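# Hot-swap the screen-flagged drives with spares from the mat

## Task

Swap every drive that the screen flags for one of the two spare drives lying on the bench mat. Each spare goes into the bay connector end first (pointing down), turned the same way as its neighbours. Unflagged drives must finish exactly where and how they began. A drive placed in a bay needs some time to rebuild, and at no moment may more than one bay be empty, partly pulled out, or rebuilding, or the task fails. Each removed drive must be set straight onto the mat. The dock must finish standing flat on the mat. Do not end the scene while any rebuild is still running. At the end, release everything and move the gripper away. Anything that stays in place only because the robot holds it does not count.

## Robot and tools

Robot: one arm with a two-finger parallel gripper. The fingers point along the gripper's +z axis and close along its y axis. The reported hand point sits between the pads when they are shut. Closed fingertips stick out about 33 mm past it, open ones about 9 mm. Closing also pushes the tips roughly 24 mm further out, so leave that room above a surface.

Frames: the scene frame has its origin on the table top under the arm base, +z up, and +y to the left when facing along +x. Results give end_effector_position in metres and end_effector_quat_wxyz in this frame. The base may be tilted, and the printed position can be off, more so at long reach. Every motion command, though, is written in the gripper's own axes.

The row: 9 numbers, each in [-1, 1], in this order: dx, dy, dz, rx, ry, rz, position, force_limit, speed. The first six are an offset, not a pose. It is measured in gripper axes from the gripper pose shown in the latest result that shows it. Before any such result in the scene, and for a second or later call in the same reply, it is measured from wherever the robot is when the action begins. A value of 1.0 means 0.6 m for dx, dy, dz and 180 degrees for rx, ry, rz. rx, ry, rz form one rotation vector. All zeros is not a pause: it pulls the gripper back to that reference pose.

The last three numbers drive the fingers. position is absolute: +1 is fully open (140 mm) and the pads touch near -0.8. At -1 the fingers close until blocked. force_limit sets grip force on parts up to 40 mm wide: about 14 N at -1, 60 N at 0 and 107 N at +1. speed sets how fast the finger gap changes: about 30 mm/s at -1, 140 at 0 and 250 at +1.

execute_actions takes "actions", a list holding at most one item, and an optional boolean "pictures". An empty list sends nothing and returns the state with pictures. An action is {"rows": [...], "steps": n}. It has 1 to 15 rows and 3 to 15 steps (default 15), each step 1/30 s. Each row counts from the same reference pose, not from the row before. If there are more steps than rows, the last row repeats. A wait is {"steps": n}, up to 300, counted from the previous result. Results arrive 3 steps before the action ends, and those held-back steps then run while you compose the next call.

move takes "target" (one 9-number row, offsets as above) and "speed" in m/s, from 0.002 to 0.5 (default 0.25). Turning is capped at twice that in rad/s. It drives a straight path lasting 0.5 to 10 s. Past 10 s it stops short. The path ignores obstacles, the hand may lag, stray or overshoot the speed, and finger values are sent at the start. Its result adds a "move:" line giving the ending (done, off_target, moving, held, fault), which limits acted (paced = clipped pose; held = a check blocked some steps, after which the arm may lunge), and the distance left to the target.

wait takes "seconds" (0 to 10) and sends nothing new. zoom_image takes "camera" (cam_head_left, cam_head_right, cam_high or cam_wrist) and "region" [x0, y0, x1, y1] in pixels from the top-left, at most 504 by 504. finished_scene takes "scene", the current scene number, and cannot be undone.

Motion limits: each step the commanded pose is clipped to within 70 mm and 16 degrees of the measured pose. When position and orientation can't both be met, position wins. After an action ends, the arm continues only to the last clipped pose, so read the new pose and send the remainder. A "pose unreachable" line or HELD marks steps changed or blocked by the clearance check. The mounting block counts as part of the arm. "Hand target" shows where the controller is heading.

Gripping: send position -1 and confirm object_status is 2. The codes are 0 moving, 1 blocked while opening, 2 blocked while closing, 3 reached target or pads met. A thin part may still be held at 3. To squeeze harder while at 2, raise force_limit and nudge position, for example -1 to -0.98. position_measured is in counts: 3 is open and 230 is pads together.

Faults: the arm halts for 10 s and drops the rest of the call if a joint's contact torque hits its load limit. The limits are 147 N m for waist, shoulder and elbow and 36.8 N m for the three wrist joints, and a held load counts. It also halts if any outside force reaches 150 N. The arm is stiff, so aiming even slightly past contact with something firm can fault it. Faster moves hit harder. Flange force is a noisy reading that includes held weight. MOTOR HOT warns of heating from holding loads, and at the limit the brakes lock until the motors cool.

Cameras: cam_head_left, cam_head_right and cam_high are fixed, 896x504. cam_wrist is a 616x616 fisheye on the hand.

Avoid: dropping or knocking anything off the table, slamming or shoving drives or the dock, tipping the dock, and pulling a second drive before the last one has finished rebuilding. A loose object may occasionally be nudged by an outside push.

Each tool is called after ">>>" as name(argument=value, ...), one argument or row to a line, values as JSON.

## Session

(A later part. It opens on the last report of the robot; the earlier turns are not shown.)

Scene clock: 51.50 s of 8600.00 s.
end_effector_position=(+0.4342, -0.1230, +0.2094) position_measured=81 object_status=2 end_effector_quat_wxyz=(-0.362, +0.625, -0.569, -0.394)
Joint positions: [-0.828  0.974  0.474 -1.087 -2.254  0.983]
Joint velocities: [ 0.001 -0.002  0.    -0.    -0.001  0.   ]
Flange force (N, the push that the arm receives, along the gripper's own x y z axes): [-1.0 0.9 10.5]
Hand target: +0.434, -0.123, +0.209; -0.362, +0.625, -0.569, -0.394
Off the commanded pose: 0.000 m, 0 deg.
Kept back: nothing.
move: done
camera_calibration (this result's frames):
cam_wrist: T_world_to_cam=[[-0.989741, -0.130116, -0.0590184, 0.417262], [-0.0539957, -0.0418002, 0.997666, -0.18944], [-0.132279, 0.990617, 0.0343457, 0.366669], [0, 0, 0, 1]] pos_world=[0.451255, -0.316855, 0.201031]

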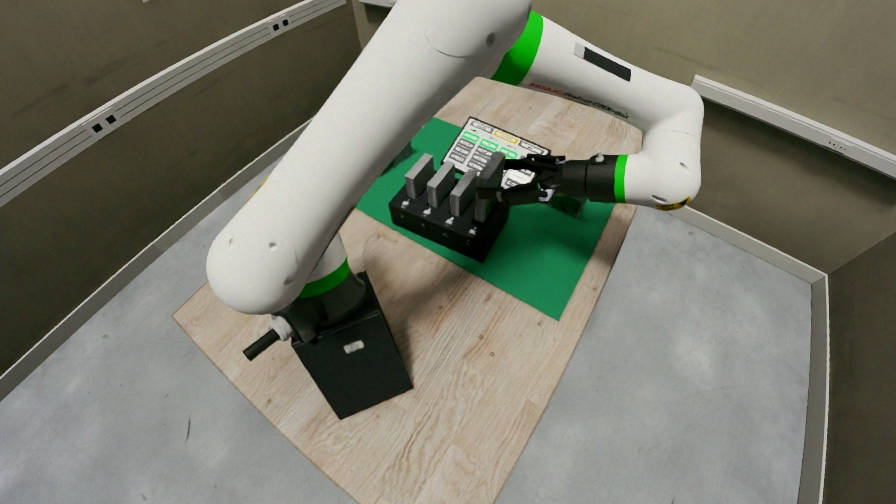

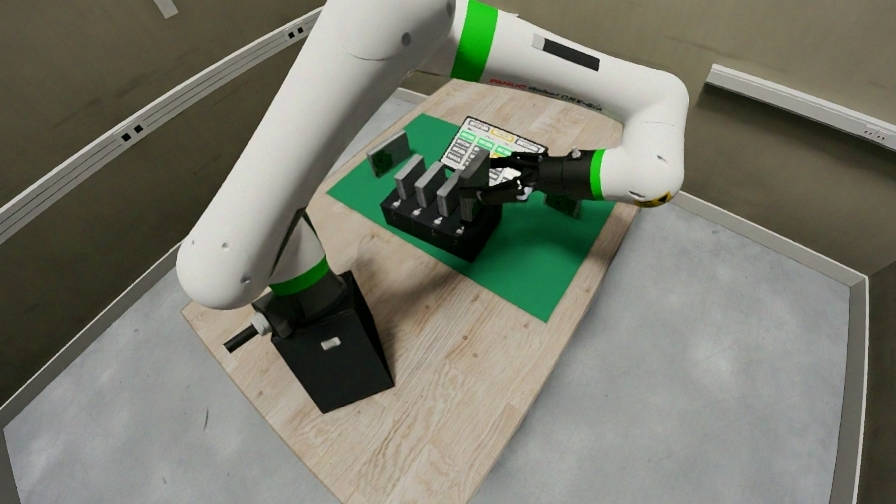

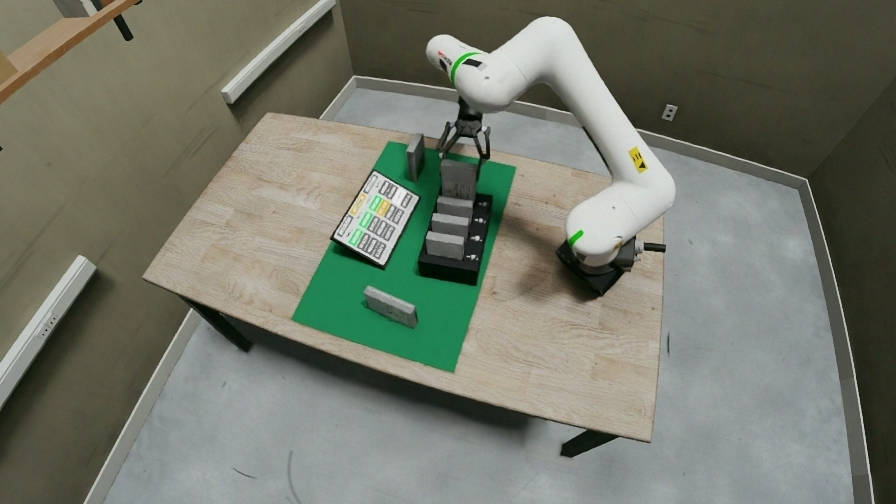

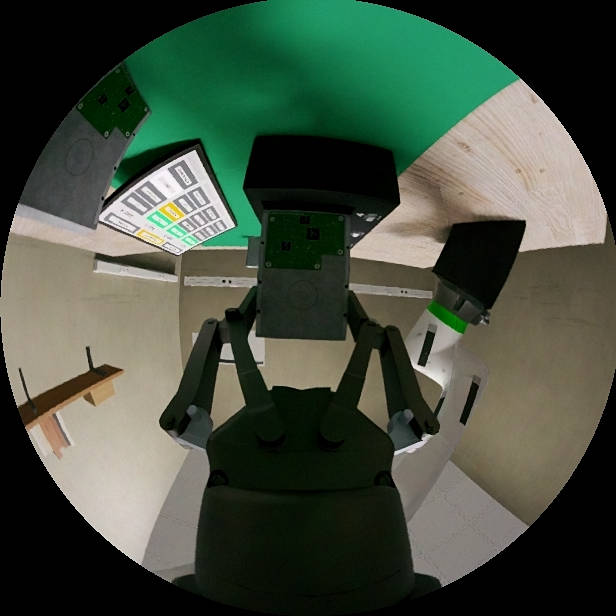

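>>> move(
  target=[0.03,0.0015,0.014,0,0,0,-1,1,-0.5],
  speed=0.015,
)

Scene clock: 53.27 s of 8600.00 s.
end_effector_position=(+0.4334, -0.1232, +0.1895) position_measured=81 object_status=2 end_effector_quat_wxyz=(-0.362, +0.625, -0.569, -0.394)
Joint positions: [-0.812  0.998  0.467 -1.078 -2.228  1.009]
Joint velocities: [ 0.     0.     0.001 -0.     0.001 -0.   ]
Flange force (N, the push that the arm receives, along the gripper's own x y z axes): [-1.0 0.7 9.2]
Hand target: +0.433, -0.123, +0.189; -0.362, +0.625, -0.569, -0.394
Off the commanded pose: 0.000 m, 0 deg.
Kept back: nothing.
move: done
camera_calibration (this result's frames):
cam_wrist: T_world_to_cam=[[-0.989737, -0.130144, -0.0590117, 0.415229], [-0.0539943, -0.0417529, 0.997668, -0.169661], [-0.132304, 0.990616, 0.0342974, 0.367409], [0, 0, 0, 1]] pos_world=[0.450417, -0.317006, 0.181167]

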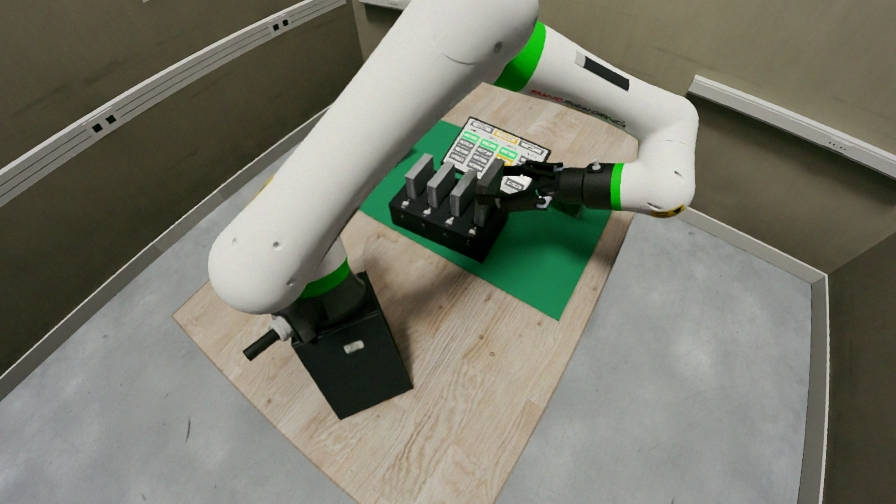

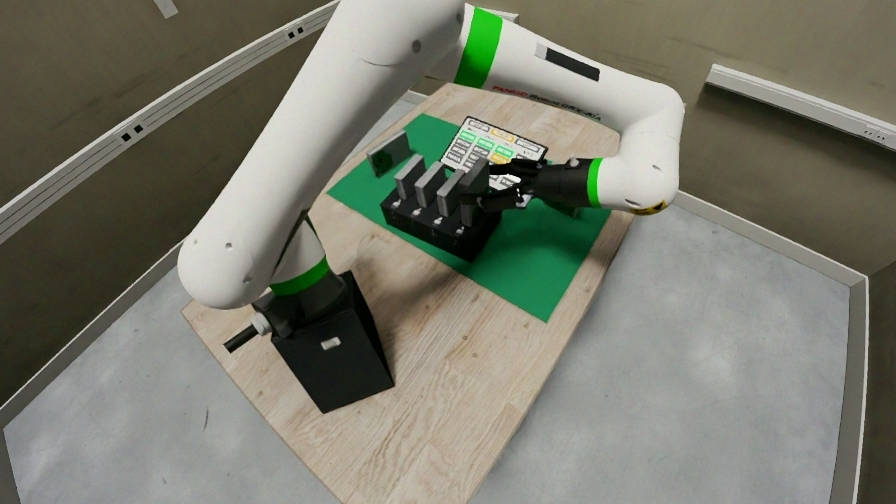

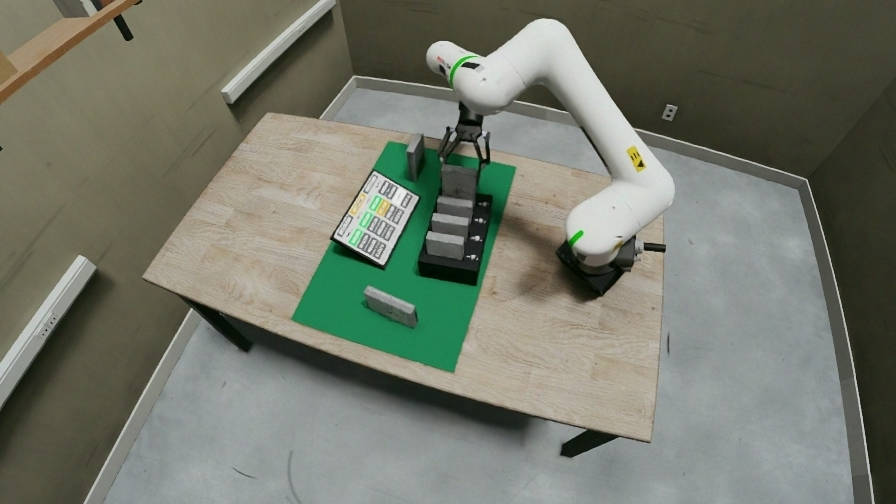

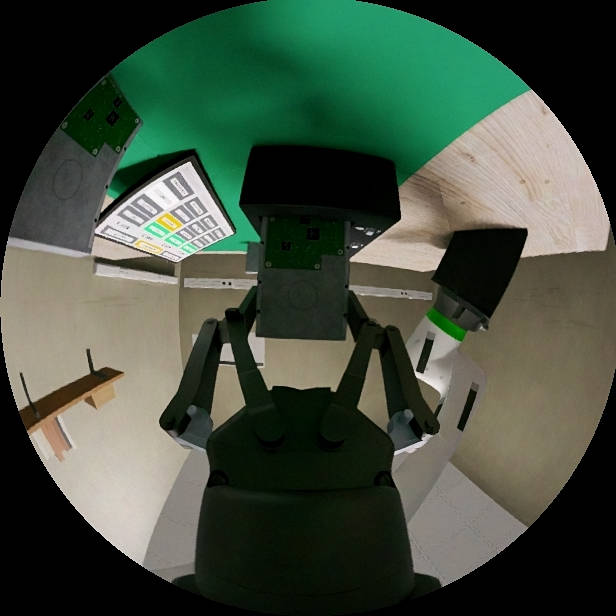

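Down to z≈.13.

>>> move(
  target=[0.09,0,0.0427,0,0,0,-1,1,-0.5],
  speed=0.03,
)

Scene clock: 55.77 s of 8600.00 s.
end_effector_position=(+0.4335, -0.1230, +0.1297) position_measured=81 object_status=2 end_effector_quat_wxyz=(-0.362, +0.625, -0.569, -0.394)
Joint positions: [-0.766  1.079  0.468 -1.066 -2.155  1.072]
Joint velocities: [ 0.     0.    -0.002 -0.    -0.001  0.001]
Flange force (N, the push that the arm receives, along the gripper's own x y z axes): [-12.5 -2.0 -4.7]
Hand target: +0.433, -0.123, +0.130; -0.362, +0.625, -0.569, -0.394
Off the commanded pose: 0.000 m, 0 deg.
Kept back: nothing.
move: done
camera_calibration (this result's frames):
cam_wrist: T_world_to_cam=[[-0.989732, -0.130197, -0.058981, 0.411846], [-0.0539723, -0.0416726, 0.997672, -0.109995], [-0.132352, 0.990612, 0.0342177, 0.369318], [0, 0, 0, 1]] pos_world=[0.45056, -0.316813, 0.121393]

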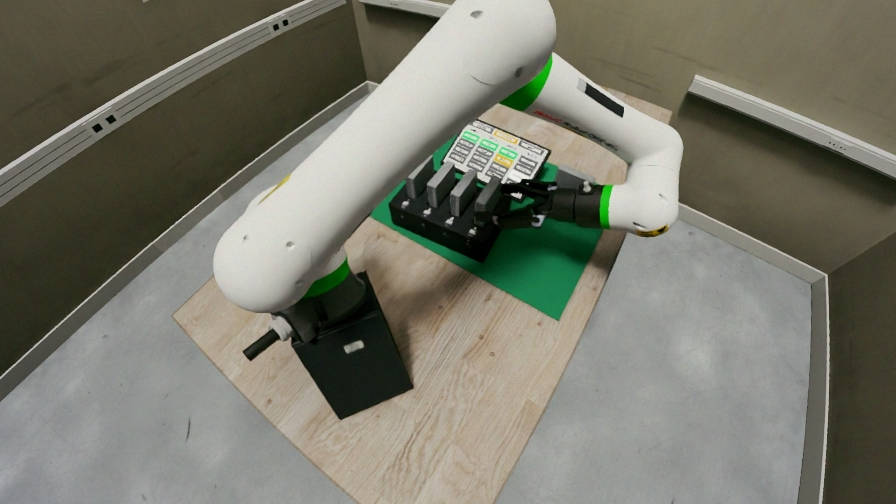

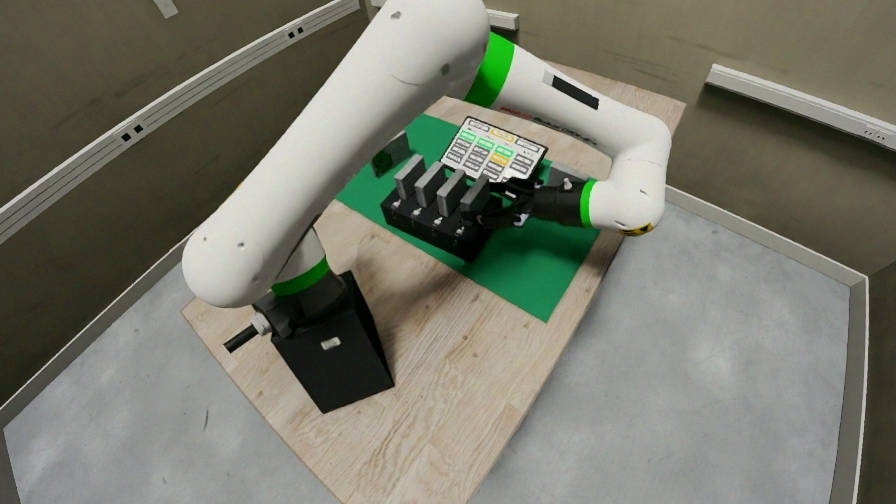

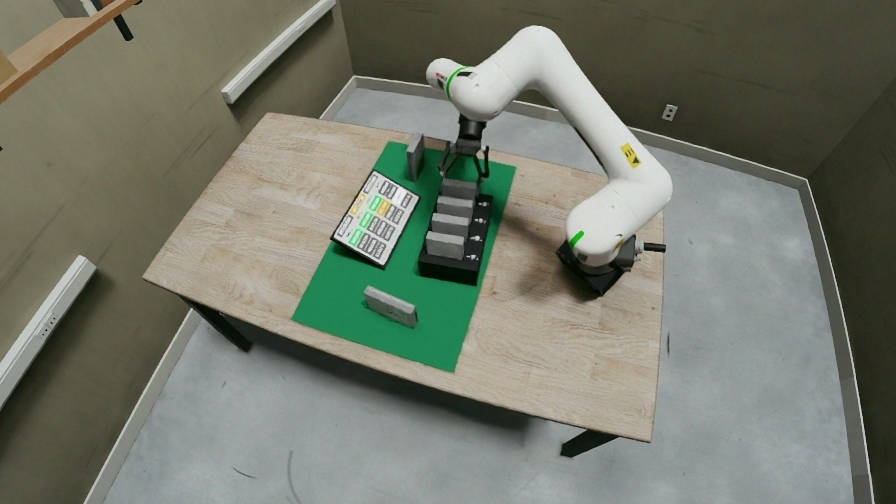

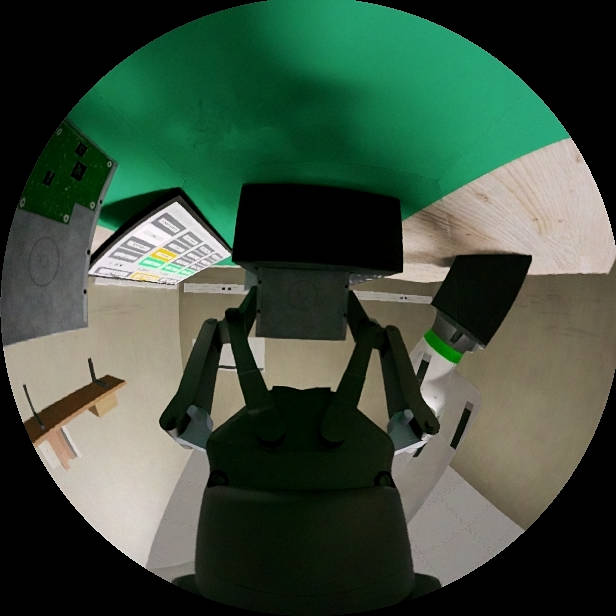

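>>> move(
  target=[0.005,0,0.0022,0,0,0,-1,1,-0.5],
  speed=0.01,
)

Scene clock: 56.70 s of 8600.00 s.
end_effector_position=(+0.4335, -0.1230, +0.1264) position_measured=81 object_status=2 end_effector_quat_wxyz=(-0.362, +0.625, -0.569, -0.394)
Joint positions: [-0.764  1.084  0.469 -1.066 -2.152  1.075]
Joint velocities: [-0.     0.     0.001 -0.001 -0.001 -0.   ]
Flange force (N, the push that the arm receives, along the gripper's own x y z axes): [-16.7 -2.2 -6.8]
Hand target: +0.434, -0.123, +0.126; -0.362, +0.625, -0.569, -0.394
Off the commanded pose: 0.000 m, 0 deg.
Kept back: nothing.
move: done
camera_calibration (this result's frames):
cam_wrist: T_world_to_cam=[[-0.989732, -0.130201, -0.0589814, 0.411658], [-0.0539733, -0.0416671, 0.997673, -0.10673], [-0.132356, 0.990612, 0.0342119, 0.369516], [0, 0, 0, 1]] pos_world=[0.450578, -0.316895, 0.11812]

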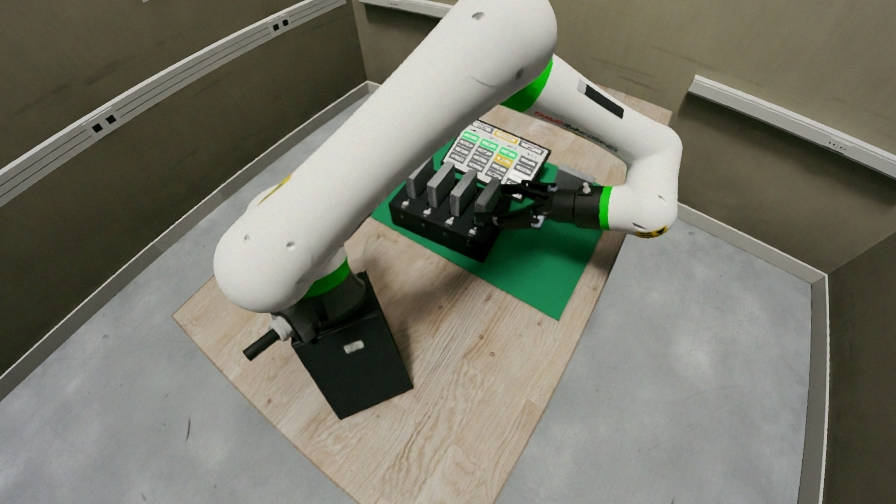

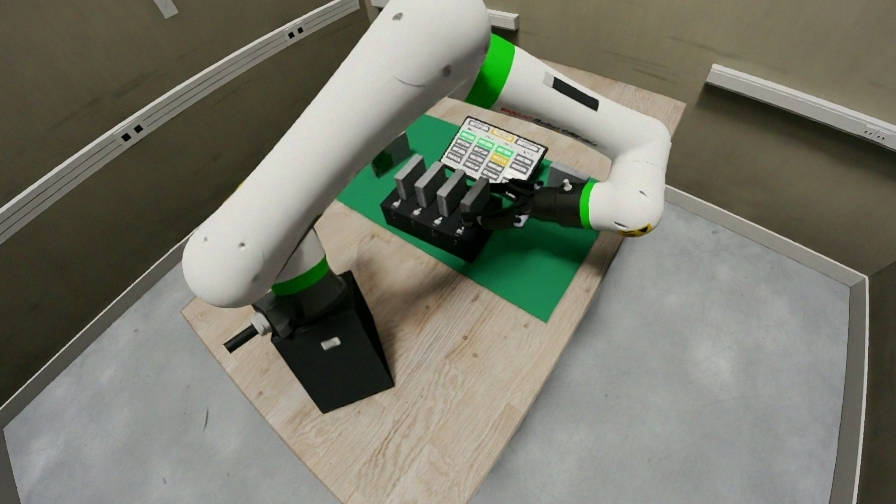

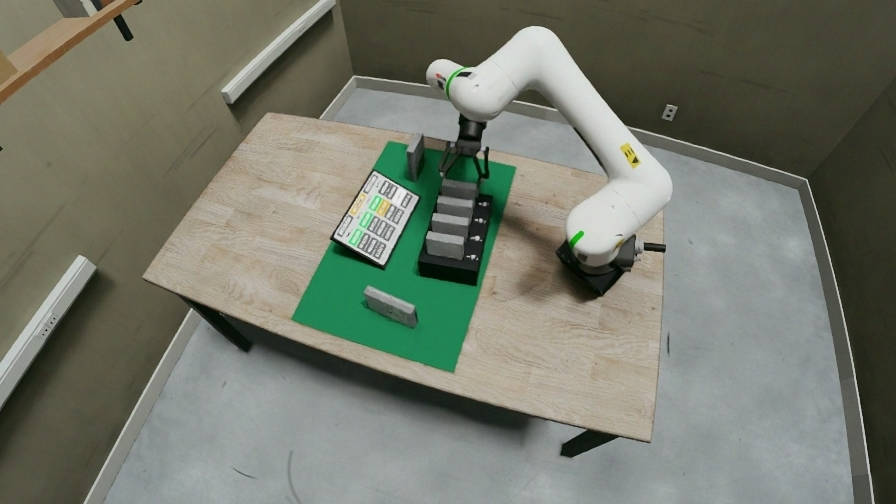

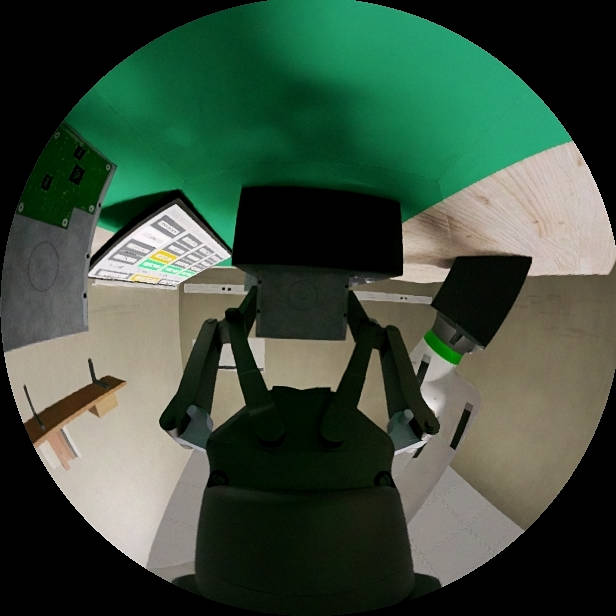

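>>> move(
  target=[0.004,0,0.0018,0,0,0,-1,1,-0.5],
  speed=0.01,
)

Scene clock: 57.63 s of 8600.00 s.
end_effector_position=(+0.4335, -0.1231, +0.1238) position_measured=81 object_status=2 end_effector_quat_wxyz=(-0.362, +0.625, -0.569, -0.394)
Joint positions: [-0.762  1.088  0.47  -1.065 -2.149  1.078]
Joint velocities: [ 0.001  0.001 -0.002 -0.     0.001 -0.001]
Flange force (N, the push that the arm receives, along the gripper's own x y z axes): [-28.3 -3.8 -15.4]
Hand target: +0.434, -0.123, +0.124; -0.362, +0.625, -0.569, -0.394
Off the commanded pose: 0.000 m, 0 deg.
Kept back: nothing.
move: done
camera_calibration (this result's frames):
cam_wrist: T_world_to_cam=[[-0.989724, -0.130261, -0.0589747, 0.411483], [-0.053971, -0.041618, 0.997675, -0.104147], [-0.132413, 0.990606, 0.03416, 0.369699], [0, 0, 0, 1]] pos_world=[0.450587, -0.31696, 0.115543]

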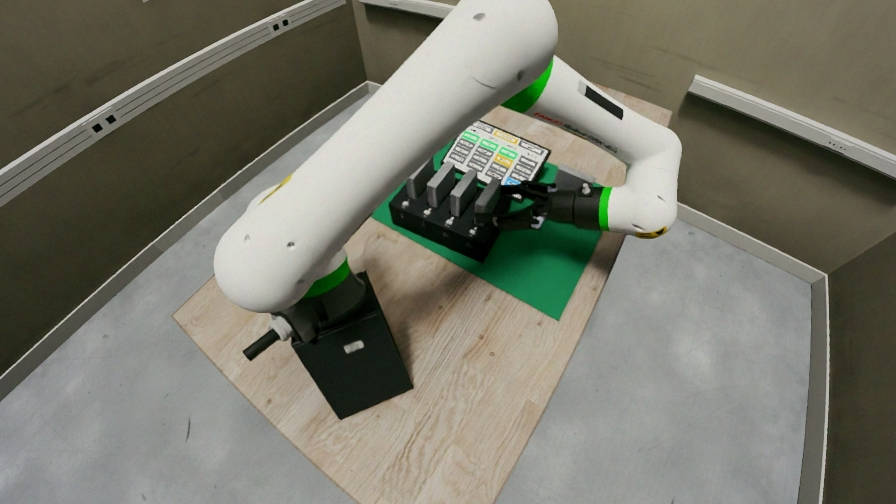

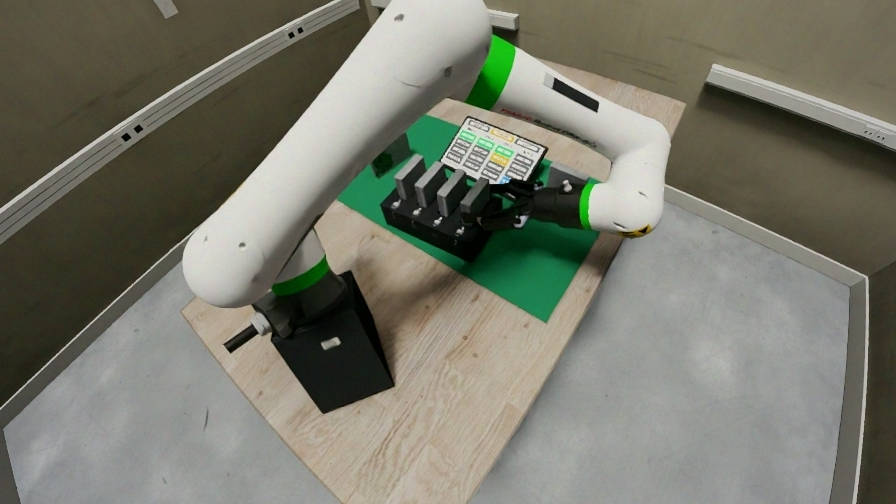

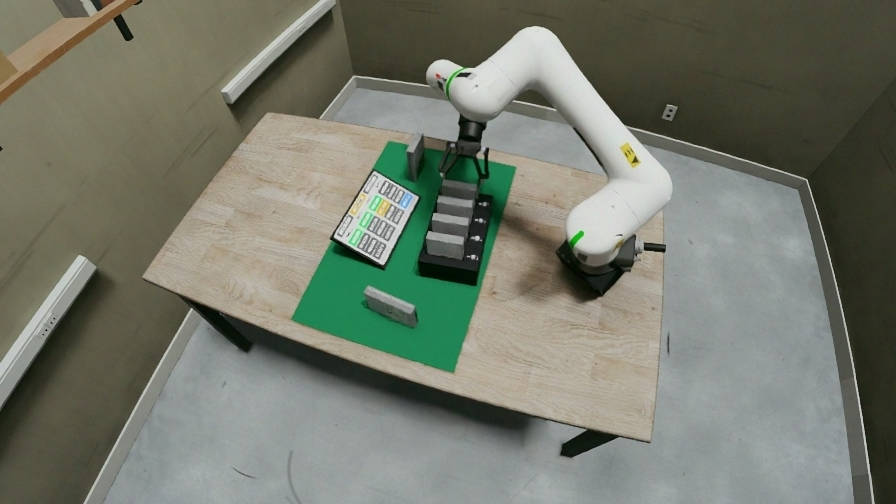

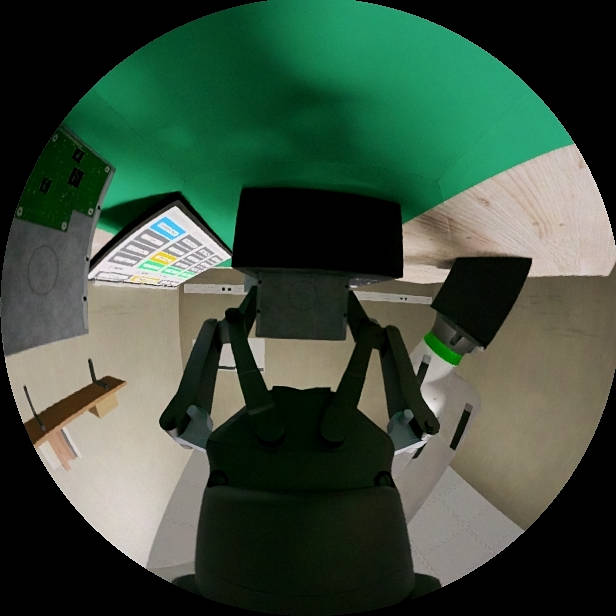

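>>> move(
  target=[0,0,0,0,0,0,0.8,0,0],
)

>>> move(
  target=[-0.13,0,-0.06,0,0.361,0,0.8,0,0],
  speed=0.4,
)

>>> move(
  target=[-0.138,0.28,0,0,0,-0.5,-1,0,0],
  speed=0.4,
)

Scene clock: 58.57 s of 8600.00 s.
end_effector_position=(+0.4335, -0.1231, +0.1238) position_measured=28 object_status=3 end_effector_quat_wxyz=(-0.362, +0.625, -0.569, -0.394)
Joint positions: [-0.762  1.088  0.47  -1.065 -2.149  1.078]
Joint velocities: [-0.     0.     0.     0.     0.001  0.001]
Flange force (N, the push that the arm receives, along the gripper's own x y z axes): [-3.6 -1.7 0.3]
Hand target: +0.434, -0.123, +0.124; -0.362, +0.625, -0.569, -0.394
Off the commanded pose: 0.000 m, 0 deg.
Kept back: nothing.
move: done
camera_calibration (this result's frames):
cam_wrist: T_world_to_cam=[[-0.989716, -0.13027, -0.0590879, 0.411513], [-0.0540795, -0.0416571, 0.997667, -0.104102], [-0.132427, 0.990603, 0.0341838, 0.369691], [0, 0, 0, 1]] pos_world=[0.450609, -0.316946, 0.115537]

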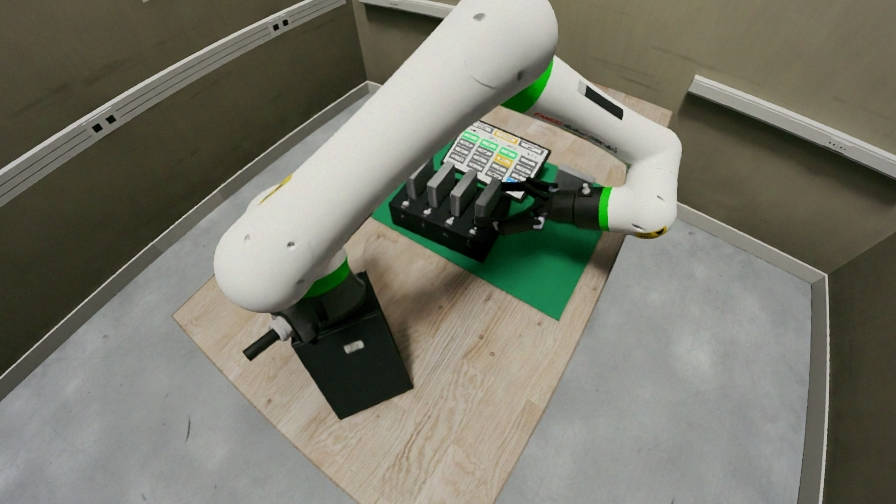

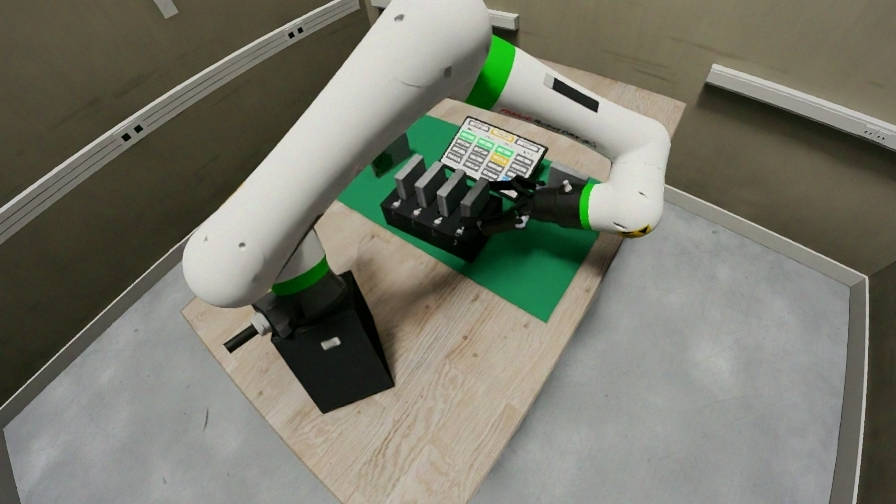

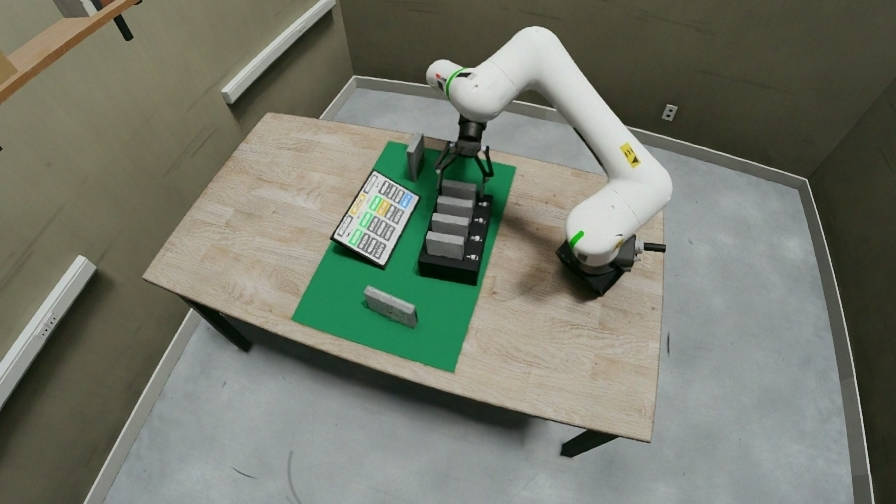

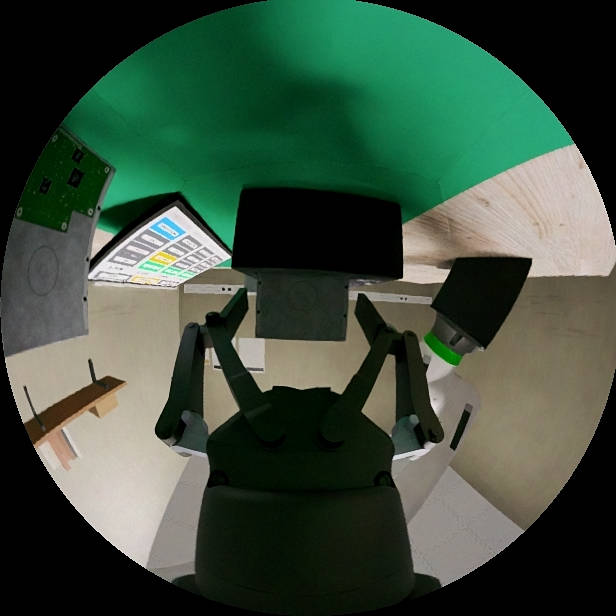

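Scene clock: 60.50 s of 8600.00 s.
end_effector_position=(+0.4334, -0.1225, +0.2105) position_measured=28 object_status=3 end_effector_quat_wxyz=(-0.001, +0.739, -0.674, +0.004)
Joint positions: [-0.544  0.076 -0.196 -0.536 -1.309  0.745]
Joint velocities: [ 0.001 -0.     0.     0.    -0.    -0.   ]
Flange force (N, the push that the arm receives, along the gripper's own x y z axes): [-3.9 2.2 1.1]
Hand target: +0.433, -0.123, +0.210; -0.001, +0.739, -0.674, +0.004
Off the commanded pose: 0.001 m, 0 deg.
Kept back: nothing.
move: done
camera_calibration (this result's frames):
cam_wrist: T_world_to_cam=[[-0.987377, -0.158288, 0.00553399, 0.398544], [-0.138364, 0.879046, 0.456217, 0.0727931], [-0.0770784, 0.449693, -0.889851, 0.470354], [0, 0, 0, 1]] pos_world=[0.43984, -0.212418, 0.38313]

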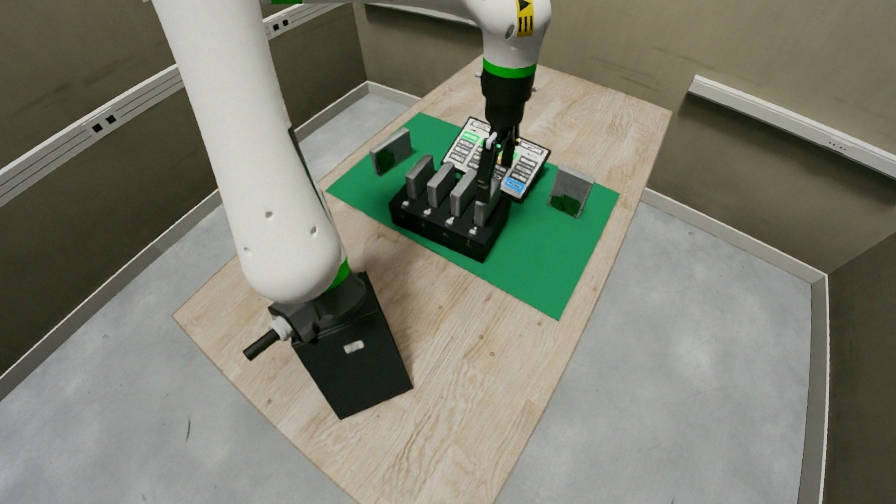

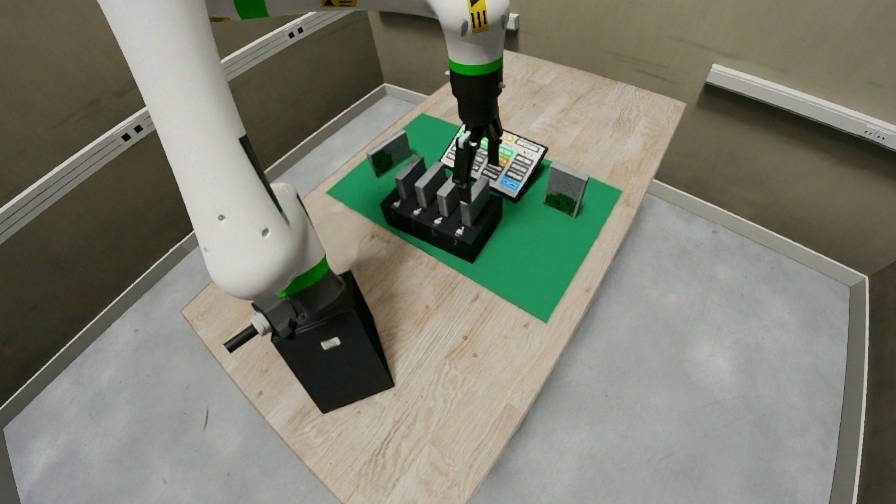

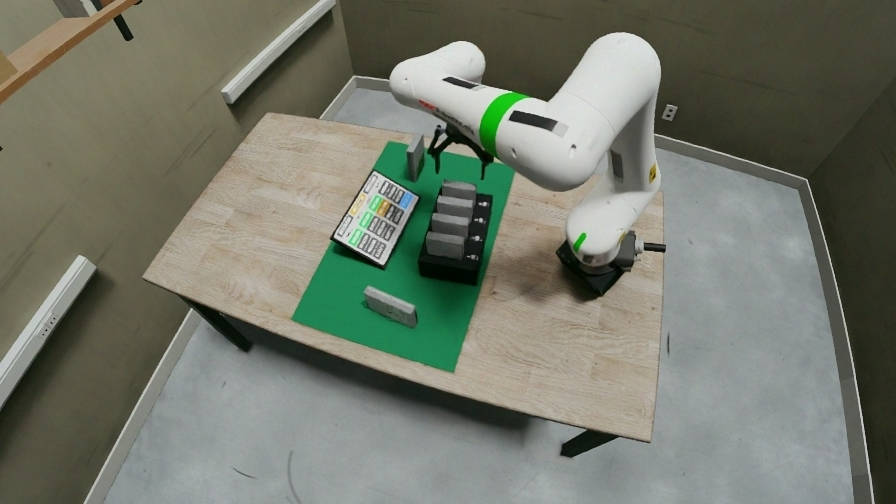

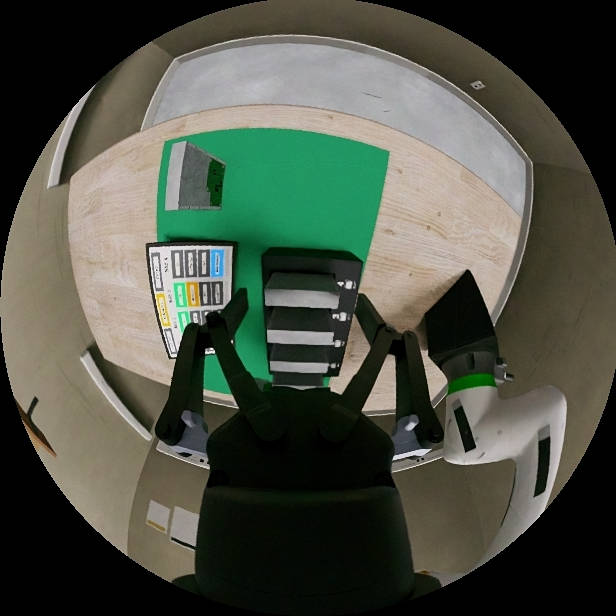

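Scene clock: 62.90 s of 8600.00 s.
end_effector_position=(+0.2583, -0.0559, +0.2096) position_measured=233 object_status=3 end_effector_quat_wxyz=(+0.002, +0.999, +0.046, +0.003)
Joint positions: [-0.633 -0.366 -0.619 -0.527 -1.369  2.382]
Joint velocities: [-0.001 -0.     0.002 -0.001 -0.001  0.002]
Flange force (N, the push that the arm receives, along the gripper's own x y z axes): [0.2 -2.2 0.5]
Hand target: +0.258, -0.056, +0.210; +0.002, +0.999, +0.046, +0.003
Off the commanded pose: 0.001 m, 0 deg.
Kept back: nothing.
move: done
camera_calibration (this result's frames):
cam_wrist: T_world_to_cam=[[0.158246, -0.987255, 0.0169016, -0.108462], [-0.88071, -0.133387, 0.454487, 0.125908], [-0.44644, -0.086806, -0.890593, 0.491701], [0, 0, 0, 1]] pos_world=[0.347567, -0.0476029, 0.382515]

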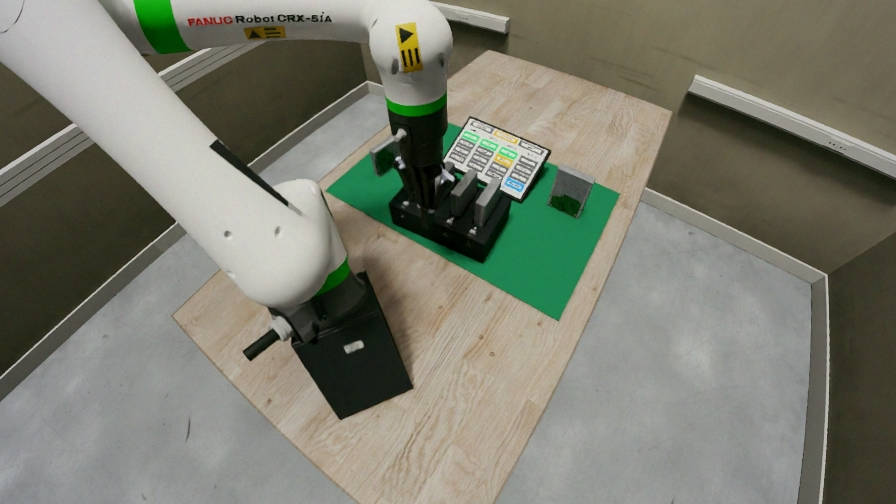

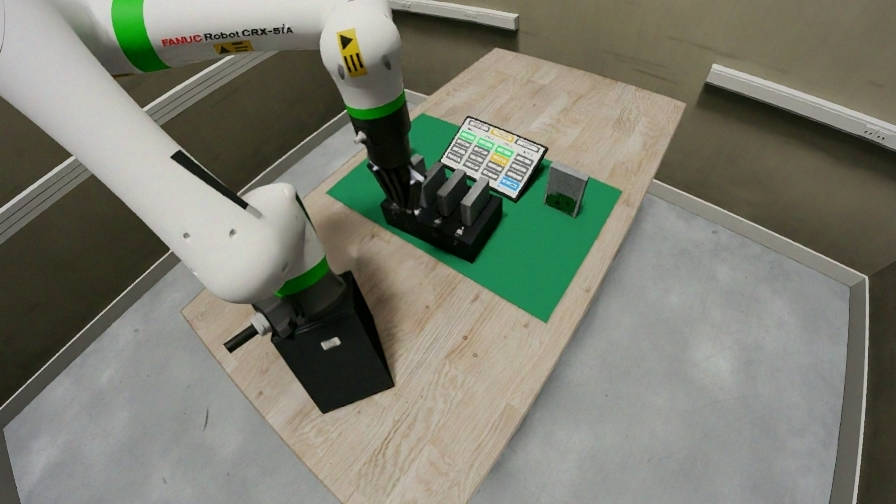

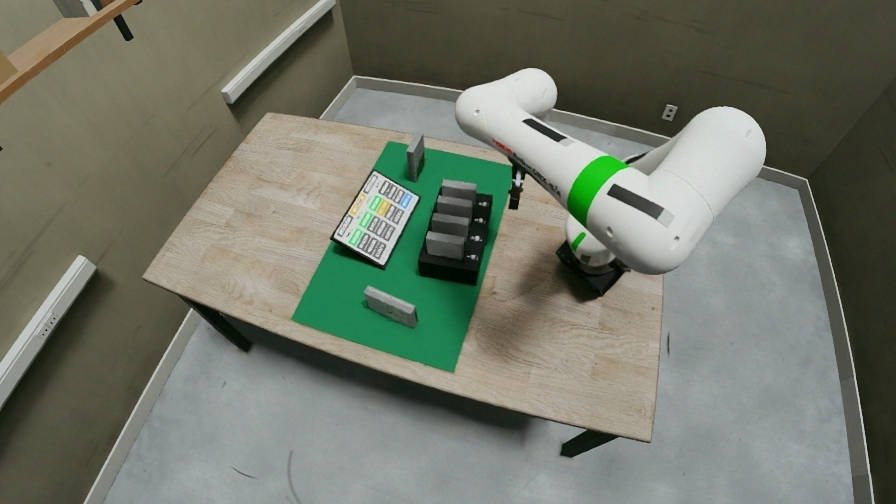

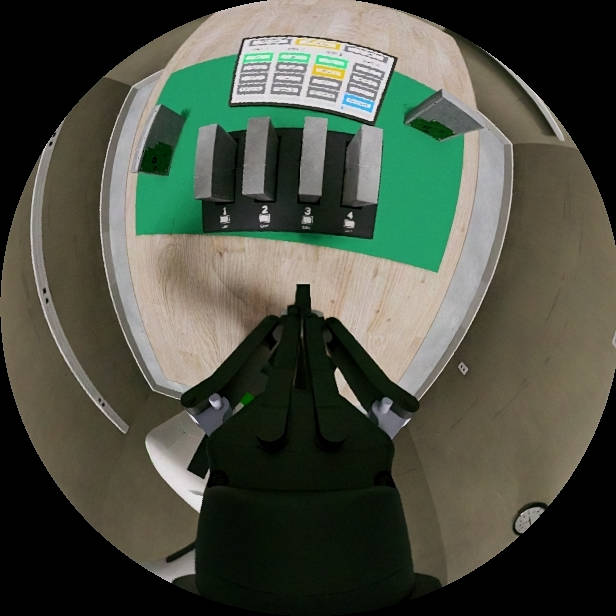

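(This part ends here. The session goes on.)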